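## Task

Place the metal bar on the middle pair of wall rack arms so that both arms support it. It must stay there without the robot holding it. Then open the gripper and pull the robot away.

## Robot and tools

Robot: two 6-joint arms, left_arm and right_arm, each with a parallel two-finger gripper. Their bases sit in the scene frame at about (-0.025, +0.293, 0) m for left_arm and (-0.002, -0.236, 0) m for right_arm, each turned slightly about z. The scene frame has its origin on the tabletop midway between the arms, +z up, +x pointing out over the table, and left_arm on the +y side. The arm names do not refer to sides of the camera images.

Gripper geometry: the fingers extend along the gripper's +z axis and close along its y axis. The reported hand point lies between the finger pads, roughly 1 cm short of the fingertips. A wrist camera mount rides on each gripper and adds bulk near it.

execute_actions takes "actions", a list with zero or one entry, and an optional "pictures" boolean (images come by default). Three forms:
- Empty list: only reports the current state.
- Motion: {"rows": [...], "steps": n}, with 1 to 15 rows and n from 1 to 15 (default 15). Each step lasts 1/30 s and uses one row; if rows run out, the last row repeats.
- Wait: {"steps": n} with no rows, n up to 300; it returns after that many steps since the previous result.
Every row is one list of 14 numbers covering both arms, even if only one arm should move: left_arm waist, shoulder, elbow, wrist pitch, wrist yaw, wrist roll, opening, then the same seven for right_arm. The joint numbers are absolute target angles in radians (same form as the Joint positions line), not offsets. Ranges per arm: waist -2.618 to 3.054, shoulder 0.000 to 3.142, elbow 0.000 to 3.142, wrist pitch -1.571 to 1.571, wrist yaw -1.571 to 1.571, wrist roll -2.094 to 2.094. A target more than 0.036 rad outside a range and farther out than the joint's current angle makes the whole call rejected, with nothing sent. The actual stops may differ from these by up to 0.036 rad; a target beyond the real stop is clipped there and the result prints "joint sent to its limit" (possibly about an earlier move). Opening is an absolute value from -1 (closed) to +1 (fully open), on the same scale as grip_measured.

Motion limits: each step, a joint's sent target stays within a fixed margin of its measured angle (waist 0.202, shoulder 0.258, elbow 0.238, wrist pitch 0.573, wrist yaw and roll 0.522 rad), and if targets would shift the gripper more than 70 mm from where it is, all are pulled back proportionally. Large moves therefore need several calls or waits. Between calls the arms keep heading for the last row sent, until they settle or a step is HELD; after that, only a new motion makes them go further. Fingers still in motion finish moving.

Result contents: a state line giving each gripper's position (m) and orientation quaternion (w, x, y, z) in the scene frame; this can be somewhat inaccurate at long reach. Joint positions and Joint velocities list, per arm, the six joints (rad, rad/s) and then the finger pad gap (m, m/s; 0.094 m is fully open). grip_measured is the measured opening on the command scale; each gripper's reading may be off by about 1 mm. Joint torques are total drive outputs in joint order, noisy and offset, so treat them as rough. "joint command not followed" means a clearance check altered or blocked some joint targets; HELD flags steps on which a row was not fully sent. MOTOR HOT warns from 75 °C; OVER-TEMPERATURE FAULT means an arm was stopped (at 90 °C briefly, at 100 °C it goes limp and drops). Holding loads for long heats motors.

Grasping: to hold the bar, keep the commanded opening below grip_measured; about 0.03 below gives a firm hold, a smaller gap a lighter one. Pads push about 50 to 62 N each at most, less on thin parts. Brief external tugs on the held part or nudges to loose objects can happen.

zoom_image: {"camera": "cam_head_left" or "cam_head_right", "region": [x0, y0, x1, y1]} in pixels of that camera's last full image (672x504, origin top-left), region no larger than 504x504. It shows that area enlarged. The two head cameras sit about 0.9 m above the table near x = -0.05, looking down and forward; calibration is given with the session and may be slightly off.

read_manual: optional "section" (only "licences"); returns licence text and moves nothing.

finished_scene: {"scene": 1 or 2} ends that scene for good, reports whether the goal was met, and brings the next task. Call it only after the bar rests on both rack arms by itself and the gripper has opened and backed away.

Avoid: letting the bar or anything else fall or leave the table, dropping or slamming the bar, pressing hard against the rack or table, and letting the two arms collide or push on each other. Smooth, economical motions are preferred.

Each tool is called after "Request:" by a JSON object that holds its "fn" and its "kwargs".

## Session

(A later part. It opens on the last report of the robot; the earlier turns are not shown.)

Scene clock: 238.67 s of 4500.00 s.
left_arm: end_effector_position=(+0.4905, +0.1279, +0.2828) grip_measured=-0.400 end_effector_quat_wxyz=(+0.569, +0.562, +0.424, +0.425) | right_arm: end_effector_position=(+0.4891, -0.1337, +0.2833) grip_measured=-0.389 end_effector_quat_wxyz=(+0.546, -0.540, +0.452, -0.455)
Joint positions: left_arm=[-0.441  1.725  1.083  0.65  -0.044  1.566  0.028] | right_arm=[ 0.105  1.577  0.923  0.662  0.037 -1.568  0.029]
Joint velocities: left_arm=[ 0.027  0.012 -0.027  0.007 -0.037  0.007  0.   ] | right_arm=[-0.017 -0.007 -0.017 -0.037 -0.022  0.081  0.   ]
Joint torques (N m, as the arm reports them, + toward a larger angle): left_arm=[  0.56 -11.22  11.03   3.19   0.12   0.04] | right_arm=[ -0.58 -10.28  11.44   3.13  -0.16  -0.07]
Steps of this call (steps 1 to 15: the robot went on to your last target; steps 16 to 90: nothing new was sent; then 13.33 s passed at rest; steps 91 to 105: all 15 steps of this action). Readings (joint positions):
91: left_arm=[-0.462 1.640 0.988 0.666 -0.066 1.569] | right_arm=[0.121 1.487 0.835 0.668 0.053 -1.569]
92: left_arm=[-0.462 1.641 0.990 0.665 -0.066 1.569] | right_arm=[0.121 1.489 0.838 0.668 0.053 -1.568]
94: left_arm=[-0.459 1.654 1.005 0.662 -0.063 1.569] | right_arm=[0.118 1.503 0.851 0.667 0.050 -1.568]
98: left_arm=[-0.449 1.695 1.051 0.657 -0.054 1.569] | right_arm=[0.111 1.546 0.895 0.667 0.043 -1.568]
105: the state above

Request:
{"fn": "execute_actions", "kwargs": {"actions": [{"rows":[[-0.431,1.709,1.16,0.739,-0.029,1.568,-0.44,0.095,1.563,0.989,0.777,0.021,-1.57,-0.43],[-0.429,1.718,1.172,0.737,-0.026,1.568,-0.44,0.094,1.573,1.0,0.777,0.019,-1.57,-0.43],[-0.426,1.727,1.183,0.735,-0.024,1.568,-0.44,0.092,1.583,1.011,0.776,0.017,-1.57,-0.43],[-0.424,1.737,1.195,0.733,-0.022,1.568,-0.44,0.09,1.593,1.023,0.776,0.015,-1.57,-0.43],[-0.422,1.746,1.207,0.731,-0.02,1.568,-0.44,0.089,1.603,1.034,0.775,0.013,-1.57,-0.43],[-0.42,1.755,1.219,0.729,-0.017,1.568,-0.44,0.087,1.613,1.045,0.775,0.011,-1.57,-0.43],[-0.418,1.764,1.23,0.727,-0.015,1.568,-0.44,0.085,1.623,1.056,0.774,0.009,-1.57,-0.43],[-0.415,1.773,1.242,0.725,-0.013,1.568,-0.44,0.084,1.633,1.067,0.774,0.007,-1.57,-0.43],[-0.413,1.782,1.254,0.723,-0.011,1.568,-0.44,0.082,1.643,1.078,0.773,0.005,-1.57,-0.43],[-0.411,1.791,1.266,0.721,-0.008,1.568,-0.44,0.08,1.653,1.089,0.773,0.004,-1.57,-0.43],[-0.409,1.801,1.278,0.719,-0.006,1.568,-0.44,0.079,1.663,1.101,0.772,0.002,-1.57,-0.43],[-0.407,1.81,1.289,0.717,-0.004,1.568,-0.44,0.077,1.673,1.112,0.772,0,-1.57,-0.43],[-0.405,1.819,1.301,0.715,-0.002,1.568,-0.44,0.076,1.683,1.123,0.771,-0.002,-1.57,-0.43],[-0.403,1.828,1.313,0.713,0,1.568,-0.44,0.074,1.693,1.134,0.771,-0.004,-1.57,-0.43]]}], "pictures": false}}

Request:
{"fn": "execute_actions", "kwargs": {"actions": [{"steps":8}]}}

Request:
{"fn": "zoom_image", "kwargs": {"camera": "cam_head_left", "region": [265, 150, 505, 280]}}

Scene clock: 265.73 s of 4500.00 s.
left_arm: end_effector_position=(+0.5264, +0.1278, +0.2868) grip_measured=-0.400 end_effector_quat_wxyz=(+0.571, +0.559, +0.423, +0.428) | right_arm: end_effector_position=(+0.5257, -0.1329, +0.2869) grip_measured=-0.389 end_effector_quat_wxyz=(+0.549, -0.537, +0.449, -0.456)
Joint positions: left_arm=[-0.413  1.845  1.237  0.627 -0.018  1.566  0.028] | right_arm=[ 0.084  1.708  1.069  0.658  0.013 -1.568  0.029]
Joint velocities: left_arm=[ 0.037  0.227  0.237 -0.022  0.037 -0.081 -0.   ] | right_arm=[-0.032  0.237  0.237  0.007  0.022 -0.007 -0.   ]
Joint torques (N m, as the arm reports them, + toward a larger angle): left_arm=[  0.69 -12.89  10.56   3.11   0.19   0.  ] | right_arm=[ -0.51 -12.69  11.1    3.06  -0.11   0.  ]
Steps of this call (steps 1 to 15: the robot went on to your last target; steps 16 to 90: nothing new was sent; then 23.57 s passed at rest; steps 91 to 105: all 15 steps of this action). Readings (joint positions):
91: left_arm=[-0.441 1.725 1.083 0.649 -0.044 1.566] | right_arm=[0.105 1.578 0.924 0.662 0.037 -1.568]
92: left_arm=[-0.440 1.726 1.085 0.648 -0.044 1.565] | right_arm=[0.105 1.581 0.928 0.661 0.036 -1.568]
94: left_arm=[-0.437 1.739 1.105 0.644 -0.042 1.565] | right_arm=[0.102 1.595 0.946 0.660 0.033 -1.568]
98: left_arm=[-0.427 1.778 1.157 0.640 -0.033 1.566] | right_arm=[0.095 1.637 0.995 0.660 0.026 -1.568]
105: the state above

Scene clock: 266.00 s of 4500.00 s.
left_arm: end_effector_position=(+0.5293, +0.1278, +0.2834) grip_measured=-0.400 end_effector_quat_wxyz=(+0.569, +0.561, +0.424, +0.425) | right_arm: end_effector_position=(+0.5286, -0.1327, +0.2835) grip_measured=-0.389 end_effector_quat_wxyz=(+0.547, -0.540, +0.450, -0.454)
Joint positions: left_arm=[-0.41   1.856  1.247  0.62  -0.015  1.566  0.028] | right_arm=[ 0.082  1.721  1.078  0.653  0.009 -1.568  0.029]
Joint velocities: left_arm=[-0.002 -0.012 -0.007  0.037  0.007  0.022  0.001] | right_arm=[-0.017  0.012 -0.022 -0.037  0.081 -0.022 -0.001]
Joint torques (N m, as the arm reports them, + toward a larger angle): left_arm=[  0.55 -12.94  11.1    3.15   0.15   0.03] | right_arm=[ -0.66 -12.37  11.7    3.12  -0.19  -0.01]
MOTOR HOT: a motor of the right arm reached 75 °C. Now the hottest motor of the right arm, joint 4 (wrist pitch), reports 75 °C. The controller's stop level is 90 °C. To cool a motor, set the load down, stop pushing, or move to a pose that needs little force.
Steps of this call (steps 1 to 8: the robot went on to your last target). Readings (joint positions):
1: left_arm=[-0.411 1.851 1.243 0.626 -0.017 1.566] | right_arm=[0.083 1.715 1.075 0.658 0.012 -1.568]
2: left_arm=[-0.411 1.854 1.246 0.625 -0.016 1.566] | right_arm=[0.083 1.719 1.078 0.658 0.010 -1.568]
4: left_arm=[-0.410 1.856 1.247 0.622 -0.015 1.566] | right_arm=[0.083 1.721 1.078 0.655 0.010 -1.568]
8: the state above

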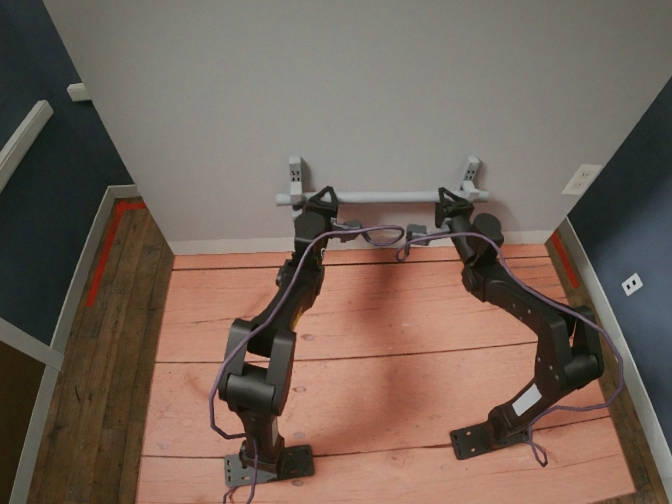

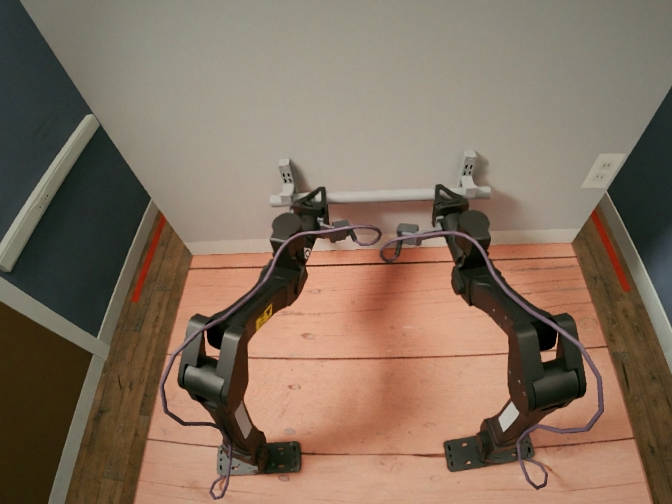

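Region (265, 150, 505, 280) of cam_head_left's 672x504 image, scaled by 2.100, with more detail than that image has; it fills the top 273 rows of this view, and the rest is white.

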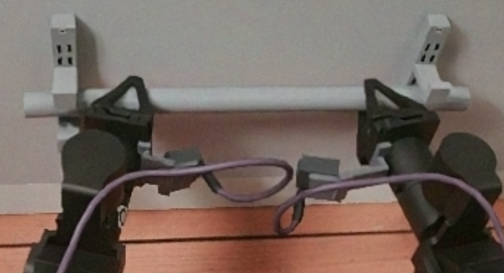

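Request:
{"fn": "execute_actions", "kwargs": {"actions": [{"rows":[[-0.408,1.826,1.3,0.704,-0.01,1.564,-0.44,0.08,1.691,1.125,0.762,0.005,-1.567,-0.43],[-0.408,1.826,1.29,0.695,-0.01,1.562,-0.44,0.08,1.691,1.118,0.753,0.005,-1.566,-0.43],[-0.408,1.826,1.28,0.686,-0.01,1.56,-0.44,0.08,1.691,1.11,0.744,0.005,-1.565,-0.43],[-0.408,1.826,1.275,0.677,-0.01,1.558,-0.44,0.08,1.691,1.106,0.735,0.005,-1.564,-0.43],[-0.408,1.826,1.272,0.668,-0.01,1.556,-0.44,0.08,1.691,1.104,0.726,0.005,-1.562,-0.43],[-0.408,1.826,1.272,0.659,-0.01,1.554,-0.44,0.08,1.691,1.104,0.717,0.005,-1.561,-0.43],[-0.408,1.826,1.272,0.65,-0.01,1.552,-0.44,0.08,1.691,1.104,0.708,0.005,-1.56,-0.43],[-0.408,1.826,1.272,0.641,-0.01,1.55,-0.44,0.08,1.691,1.104,0.699,0.005,-1.558,-0.43],[-0.408,1.826,1.272,0.633,-0.01,1.548,-0.44,0.08,1.691,1.104,0.691,0.005,-1.557,-0.43],[-0.408,1.826,1.272,0.626,-0.01,1.546,-0.44,0.08,1.691,1.104,0.684,0.005,-1.556,-0.43],[-0.408,1.826,1.272,0.62,-0.01,1.544,-0.44,0.08,1.691,1.104,0.678,0.005,-1.555,-0.43],[-0.408,1.826,1.272,0.614,-0.01,1.542,-0.44,0.08,1.691,1.104,0.672,0.005,-1.554,-0.43],[-0.408,1.826,1.272,0.608,-0.01,1.54,-0.44,0.08,1.691,1.104,0.666,0.005,-1.553,-0.43],[-0.408,1.826,1.272,0.602,-0.01,1.54,-0.44,0.08,1.691,1.104,0.66,0.005,-1.552,-0.43],[-0.408,1.826,1.272,0.596,-0.01,1.54,-0.44,0.08,1.691,1.104,0.654,0.005,-1.551,-0.43]]}], "pictures": false}}

Request:
{"fn": "execute_actions", "kwargs": {"actions": [{"rows":[[-0.408,1.826,1.272,0.591,-0.01,1.54,-0.44,0.08,1.691,1.104,0.648,0.005,-1.551,-0.43],[-0.408,1.826,1.272,0.586,-0.01,1.54,-0.44,0.08,1.691,1.104,0.642,0.005,-1.551,-0.43],[-0.408,1.828,1.27,0.581,-0.01,1.54,-0.44,0.08,1.693,1.102,0.635,0.005,-1.551,-0.43],[-0.408,1.83,1.268,0.575,-0.01,1.54,-0.44,0.08,1.695,1.1,0.627,0.005,-1.551,-0.43],[-0.408,1.833,1.266,0.568,-0.01,1.54,-0.44,0.08,1.698,1.098,0.618,0.005,-1.551,-0.43],[-0.408,1.836,1.263,0.56,-0.01,1.54,-0.44,0.08,1.701,1.095,0.608,0.005,-1.551,-0.43],[-0.408,1.839,1.26,0.552,-0.01,1.54,-0.44,0.08,1.704,1.092,0.598,0.005,-1.551,-0.43],[-0.408,1.842,1.257,0.544,-0.01,1.54,-0.44,0.08,1.707,1.089,0.588,0.005,-1.551,-0.43]],"steps":13}]}}

Request:
{"fn": "zoom_image", "kwargs": {"camera": "cam_head_left", "region": [265, 150, 505, 280]}}

Scene clock: 287.37 s of 4500.00 s.
left_arm: end_effector_position=(+0.5286, +0.1280, +0.2621) grip_measured=-0.400 end_effector_quat_wxyz=(+0.549, +0.580, +0.448, +0.401) | right_arm: end_effector_position=(+0.5279, -0.1328, +0.2624) grip_measured=-0.389 end_effector_quat_wxyz=(+0.527, -0.560, +0.473, -0.430)
Joint positions: left_arm=[-0.41   1.856  1.247  0.534 -0.014  1.542  0.028] | right_arm=[ 0.082  1.721  1.078  0.568  0.009 -1.553  0.029]
Joint velocities: left_arm=[-0.012  0.017 -0.027 -0.212  0.022 -0.081 -0.   ] | right_arm=[-0.012 -0.002 -0.007 -0.242  0.007  0.051  0.001]
Joint torques (N m, as the arm reports them, + toward a larger angle): left_arm=[  0.13 -13.07   8.17   3.2    0.06   0.02] | right_arm=[ -0.16 -12.57   9.31   3.08  -0.02  -0.03]
MOTOR HOT: still on. Now the hottest motor of the right arm, joint 4 (wrist pitch), reports 76 °C; the controller's stop level is 90 °C.
Steps of this call (steps 1 to 30: the robot went on to your last target; steps 31 to 90: nothing new was sent; then 17.87 s passed at rest; steps 91 to 105: all 15 steps of this action). Readings (joint positions):
91: left_arm=[-0.410 1.856 1.247 0.620 -0.015 1.565] | right_arm=[0.082 1.721 1.078 0.652 0.009 -1.568]
92: left_arm=[-0.410 1.856 1.247 0.618 -0.015 1.564] | right_arm=[0.082 1.721 1.078 0.651 0.009 -1.568]
94: left_arm=[-0.410 1.856 1.247 0.611 -0.015 1.562] | right_arm=[0.082 1.721 1.078 0.645 0.009 -1.568]
98: left_arm=[-0.410 1.856 1.247 0.586 -0.015 1.556] | right_arm=[0.082 1.721 1.078 0.620 0.009 -1.563]
105: the state above

Scene clock: 287.80 s of 4500.00 s.
left_arm: end_effector_position=(+0.5281, +0.1280, +0.2559) grip_measured=-0.400 end_effector_quat_wxyz=(+0.544, +0.585, +0.456, +0.393) | right_arm: end_effector_position=(+0.5275, -0.1327, +0.2574) grip_measured=-0.389 end_effector_quat_wxyz=(+0.522, -0.564, +0.478, -0.425)
Joint positions: left_arm=[-0.41   1.856  1.247  0.509 -0.013  1.533  0.028] | right_arm=[ 0.082  1.721  1.078  0.548  0.008 -1.55   0.029]
Joint velocities: left_arm=[-0.002  0.007  0.002  0.022  0.066 -0.051  0.   ] | right_arm=[ 0.002 -0.002  0.002  0.022  0.007  0.022 -0.   ]
Joint torques (N m, as the arm reports them, + toward a larger angle): left_arm=[  0.11 -11.8    7.33   2.51   0.04   0.05] | right_arm=[ -0.18 -11.12   8.16   2.41  -0.04   0.01]
MOTOR HOT: still on. Now the hottest motor of the right arm, joint 4 (wrist pitch), reports 76 °C; the controller's stop level is 90 °C.
Steps of this call (steps 1 to 13: all 13 steps of this action). Readings (joint positions):
1: left_arm=[-0.410 1.856 1.247 0.528 -0.014 1.541] | right_arm=[0.082 1.721 1.078 0.562 0.009 -1.552]
2: left_arm=[-0.410 1.856 1.247 0.522 -0.014 1.540] | right_arm=[0.082 1.721 1.078 0.556 0.009 -1.550]
4: left_arm=[-0.410 1.856 1.247 0.514 -0.013 1.535] | right_arm=[0.082 1.721 1.078 0.551 0.008 -1.550]
8: left_arm=[-0.410 1.856 1.247 0.510 -0.013 1.533] | right_arm=[0.082 1.721 1.078 0.548 0.008 -1.550]
13: the state above

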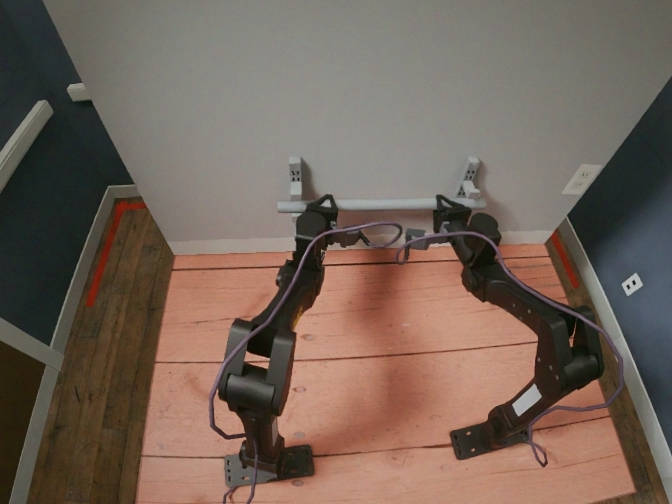

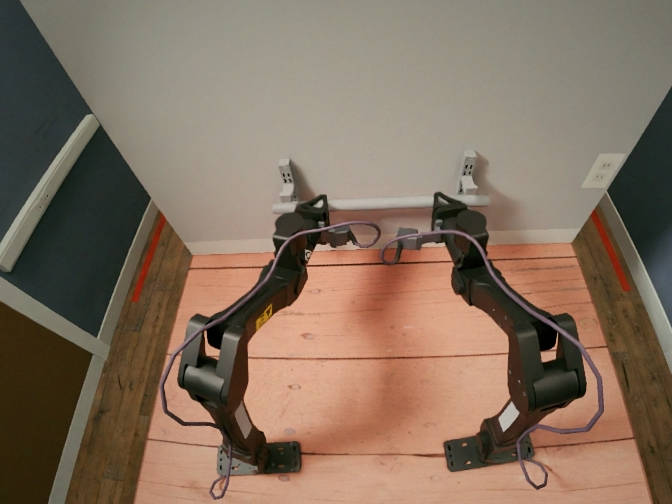

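Region (265, 150, 505, 280) of cam_head_left's 672x504 image, scaled by 2.100, with more detail than that image has; it fills the top 273 rows of this view, and the rest is white.

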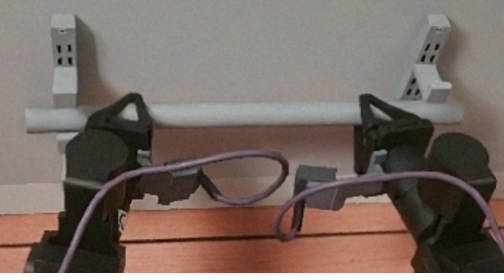

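Seated at the expected height. Release and retreat.

Request:
{"fn": "execute_actions", "kwargs": {"actions": [{"rows":[[-0.41,1.85,1.252,0.525,-0.013,1.535,-0.44,0.082,1.714,1.083,0.565,0.008,-1.55,-0.43],[-0.41,1.856,1.247,0.505,-0.013,1.535,-0.44,0.082,1.721,1.078,0.543,0.008,-1.55,-0.43],[-0.41,1.856,1.247,0.503,-0.013,1.535,-0.41,0.082,1.721,1.078,0.54,0.008,-1.55,-0.4],[-0.41,1.856,1.247,0.503,-0.013,1.535,-0.38,0.082,1.721,1.078,0.54,0.008,-1.55,-0.37],[-0.41,1.856,1.247,0.503,-0.013,1.535,-0.33,0.082,1.721,1.078,0.54,0.008,-1.55,-0.32],[-0.41,1.856,1.247,0.503,-0.013,1.535,-0.2,0.082,1.721,1.078,0.54,0.008,-1.55,-0.2],[-0.41,1.85,1.247,0.51,-0.013,1.535,0.9,0.082,1.716,1.078,0.545,0.008,-1.55,0.9]],"steps":13}], "pictures": false}}

Request:
{"fn": "execute_actions", "kwargs": {"actions": [{"rows":[[-0.41,1.83,1.232,0.515,-0.013,1.535,0.9,0.082,1.7,1.062,0.548,0.008,-1.55,0.9],[-0.41,1.81,1.21,0.52,-0.013,1.535,0.9,0.082,1.68,1.042,0.55,0.008,-1.55,0.9],[-0.41,1.785,1.182,0.525,-0.013,1.535,0.9,0.082,1.653,1.015,0.552,0.008,-1.55,0.9],[-0.41,1.757,1.15,0.53,-0.013,1.535,0.9,0.082,1.623,0.985,0.554,0.008,-1.55,0.9],[-0.41,1.729,1.118,0.535,-0.013,1.535,0.9,0.082,1.593,0.955,0.556,0.008,-1.55,0.9],[-0.41,1.701,1.086,0.54,-0.013,1.535,0.9,0.082,1.563,0.925,0.558,0.008,-1.55,0.9],[-0.41,1.673,1.054,0.545,-0.013,1.535,0.9,0.082,1.533,0.895,0.56,0.008,-1.55,0.9],[-0.41,1.645,1.022,0.55,-0.013,1.535,0.9,0.082,1.503,0.865,0.56,0.008,-1.55,0.9],[-0.41,1.617,0.992,0.55,-0.013,1.535,0.9,0.082,1.473,0.837,0.56,0.008,-1.55,0.9],[-0.41,1.587,0.962,0.55,-0.013,1.535,0.9,0.082,1.443,0.81,0.56,0.008,-1.55,0.9],[-0.41,1.557,0.932,0.55,-0.013,1.535,0.9,0.082,1.413,0.785,0.55,0.008,-1.55,0.9],[-0.41,1.527,0.904,0.55,-0.013,1.535,0.9,0.082,1.383,0.76,0.54,0.008,-1.55,0.9],[-0.41,1.497,0.876,0.54,-0.013,1.535,0.9,0.082,1.353,0.737,0.53,0.008,-1.55,0.9],[-0.41,1.467,0.85,0.53,-0.013,1.535,0.9,0.082,1.323,0.715,0.52,0.008,-1.55,0.9],[-0.41,1.437,0.825,0.52,-0.013,1.535,0.9,0.082,1.293,0.695,0.51,0.008,-1.55,0.9]]}], "pictures": false}}

Request:
{"fn": "execute_actions", "kwargs": {"actions": [{"rows":[[-0.405,1.405,0.8,0.51,-0.013,1.535,0.9,0.076,1.26,0.675,0.495,0.008,-1.55,0.9],[-0.4,1.37,0.778,0.5,-0.013,1.535,0.9,0.07,1.225,0.655,0.48,0.008,-1.55,0.9],[-0.39,1.335,0.756,0.485,-0.013,1.535,0.9,0.064,1.19,0.635,0.465,0.008,-1.55,0.9],[-0.38,1.3,0.734,0.47,-0.013,1.535,0.9,0.058,1.155,0.615,0.45,0.008,-1.55,0.9],[-0.37,1.265,0.712,0.455,-0.013,1.535,0.9,0.052,1.12,0.597,0.435,0.008,-1.55,0.9],[-0.36,1.23,0.69,0.44,-0.013,1.535,0.9,0.046,1.085,0.58,0.42,0.008,-1.55,0.9],[-0.35,1.2,0.67,0.43,-0.013,1.535,0.9,0.04,1.055,0.565,0.405,0.008,-1.55,0.9],[-0.345,1.175,0.655,0.42,-0.013,1.535,0.9,0.035,1.03,0.553,0.395,0.008,-1.55,0.9],[-0.34,1.16,0.645,0.415,-0.013,1.535,0.9,0.03,1.015,0.545,0.39,0.008,-1.55,0.9]]}]}}

Request:
{"fn": "zoom_image", "kwargs": {"camera": "cam_head_left", "region": [265, 150, 505, 280]}}

Scene clock: 315.17 s of 4500.00 s.
left_arm: end_effector_position=(+0.5280, +0.1280, +0.2550) grip_measured=+0.896 end_effector_quat_wxyz=(+0.542, +0.587, +0.456, +0.393) | right_arm: end_effector_position=(+0.5274, -0.1327, +0.2565) grip_measured=+0.896 end_effector_quat_wxyz=(-0.521, +0.566, -0.479, +0.424)
Joint positions: left_arm=[-0.41   1.856  1.247  0.505 -0.013  1.536  0.089] | right_arm=[ 0.082  1.721  1.078  0.544  0.008 -1.551  0.089]
Joint velocities: left_arm=[ 0.022  0.007 -0.017  0.066 -0.022 -0.037  0.004] | right_arm=[-0.002  0.007 -0.002  0.037  0.007 -0.022  0.002]
Joint torques (N m, as the arm reports them, + toward a larger angle): left_arm=[ -0.11 -11.09   6.6    2.2    0.05  -0.03] | right_arm=[ -0.02 -10.26   7.31   2.05   0.     0.  ]
MOTOR HOT: cleared. Now the hottest motor of the right arm, joint 4 (wrist pitch), reports 71 °C.
Steps of this call (steps 1 to 15: the robot went on to your last target; steps 16 to 90: nothing new was sent; then 23.93 s passed at rest; steps 91 to 103: all 13 steps of this action). Readings (joint positions):
91: left_arm=[-0.410 1.856 1.247 0.508 -0.013 1.532] | right_arm=[0.082 1.721 1.078 0.547 0.008 -1.550]
92: left_arm=[-0.410 1.856 1.247 0.506 -0.013 1.532] | right_arm=[0.082 1.721 1.078 0.545 0.008 -1.550]
94: left_arm=[-0.410 1.856 1.247 0.505 -0.013 1.532] | right_arm=[0.082 1.721 1.078 0.544 0.008 -1.550]
98: left_arm=[-0.410 1.856 1.247 0.505 -0.013 1.535] | right_arm=[0.082 1.721 1.078 0.544 0.008 -1.551]
103: the state above

Scene clock: 315.67 s of 4500.00 s.
left_arm: end_effector_position=(+0.4414, +0.1545, +0.2603) grip_measured=+0.897 end_effector_quat_wxyz=(+0.542, +0.586, +0.456, +0.393) | right_arm: end_effector_position=(+0.4377, -0.1502, +0.2686) grip_measured=+0.898 end_effector_quat_wxyz=(+0.530, -0.557, +0.471, -0.432)
Joint positions: left_arm=[-0.41   1.517  0.885  0.529 -0.013  1.536  0.089] | right_arm=[ 0.082  1.359  0.746  0.547  0.008 -1.552  0.089]
Joint velocities: left_arm=[-0.002 -0.896 -0.774  0.037  0.022 -0.037  0.   ] | right_arm=[-0.012 -0.847 -0.642 -0.051 -0.051 -0.081 -0.001]
Joint torques (N m, as the arm reports them, + toward a larger angle): left_arm=[-0.04 -9.43  5.6   2.04 -0.01  0.02] | right_arm=[ 0.05 -7.07  6.21  1.74  0.    0.03]
Steps of this call (steps 1 to 15: all 15 steps of this action). Readings (joint positions):
1: left_arm=[-0.410 1.856 1.247 0.505 -0.013 1.536] | right_arm=[0.082 1.721 1.078 0.544 0.008 -1.552]
2: left_arm=[-0.410 1.855 1.244 0.507 -0.013 1.536] | right_arm=[0.082 1.718 1.075 0.545 0.008 -1.552]
4: left_arm=[-0.410 1.835 1.214 0.513 -0.013 1.536] | right_arm=[0.082 1.692 1.044 0.546 0.008 -1.552]
8: left_arm=[-0.410 1.734 1.088 0.519 -0.013 1.536] | right_arm=[0.082 1.577 0.927 0.547 0.008 -1.552]
15: the state above

Scene clock: 316.17 s of 4500.00 s.
left_arm: end_effector_position=(+0.3746, +0.2015, +0.2757) grip_measured=+0.897 end_effector_quat_wxyz=(+0.538, +0.565, +0.468, +0.416) | right_arm: end_effector_position=(+0.3718, -0.1790, +0.2807) grip_measured=+0.898 end_effector_quat_wxyz=(+0.530, -0.538, +0.475, -0.451)
Joint positions: left_arm=[-0.348  1.178  0.664  0.439 -0.013  1.537  0.089] | right_arm=[ 0.041  1.026  0.562  0.433  0.008 -1.552  0.089]
Joint velocities: left_arm=[ 0.002 -0.002 -0.002 -0.139 -0.037 -0.022 -0.001] | right_arm=[-0.022  0.007 -0.012 -0.125 -0.037 -0.051  0.   ]
Joint torques (N m, as the arm reports them, + toward a larger angle): left_arm=[ 0.74 -5.92  5.41  2.05 -0.01  0.01] | right_arm=[-0.69 -3.55  6.09  1.76  0.    0.03]
Steps of this call (steps 1 to 15: all 15 steps of this action). Readings (joint positions):
1: left_arm=[-0.410 1.487 0.859 0.528 -0.013 1.536] | right_arm=[0.082 1.329 0.724 0.543 0.008 -1.552]
2: left_arm=[-0.410 1.455 0.835 0.526 -0.013 1.536] | right_arm=[0.082 1.298 0.703 0.537 0.008 -1.552]
4: left_arm=[-0.406 1.390 0.787 0.513 -0.013 1.536] | right_arm=[0.080 1.232 0.663 0.519 0.008 -1.552]
8: left_arm=[-0.369 1.252 0.701 0.474 -0.013 1.536] | right_arm=[0.057 1.095 0.591 0.473 0.008 -1.552]
15: the state above

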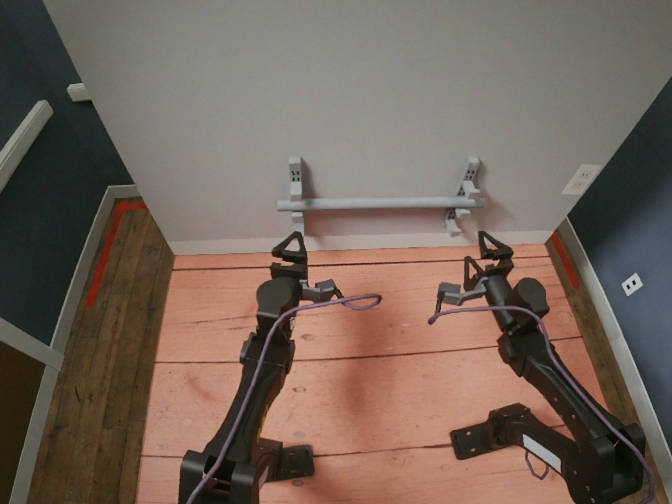

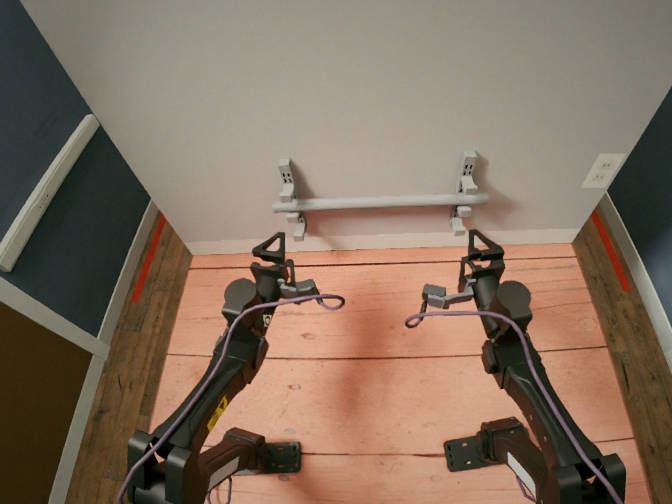

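Region (265, 150, 505, 280) of cam_head_left's 672x504 image, scaled by 2.100, with more detail than that image has; it fills the top 273 rows of this view, and the rest is white.

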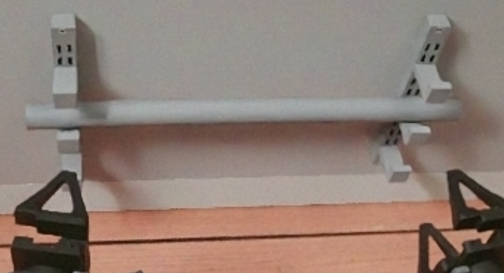

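Request:
{"fn": "finished_scene", "kwargs": {"scene": 2}}

The scene is finished: the task was done.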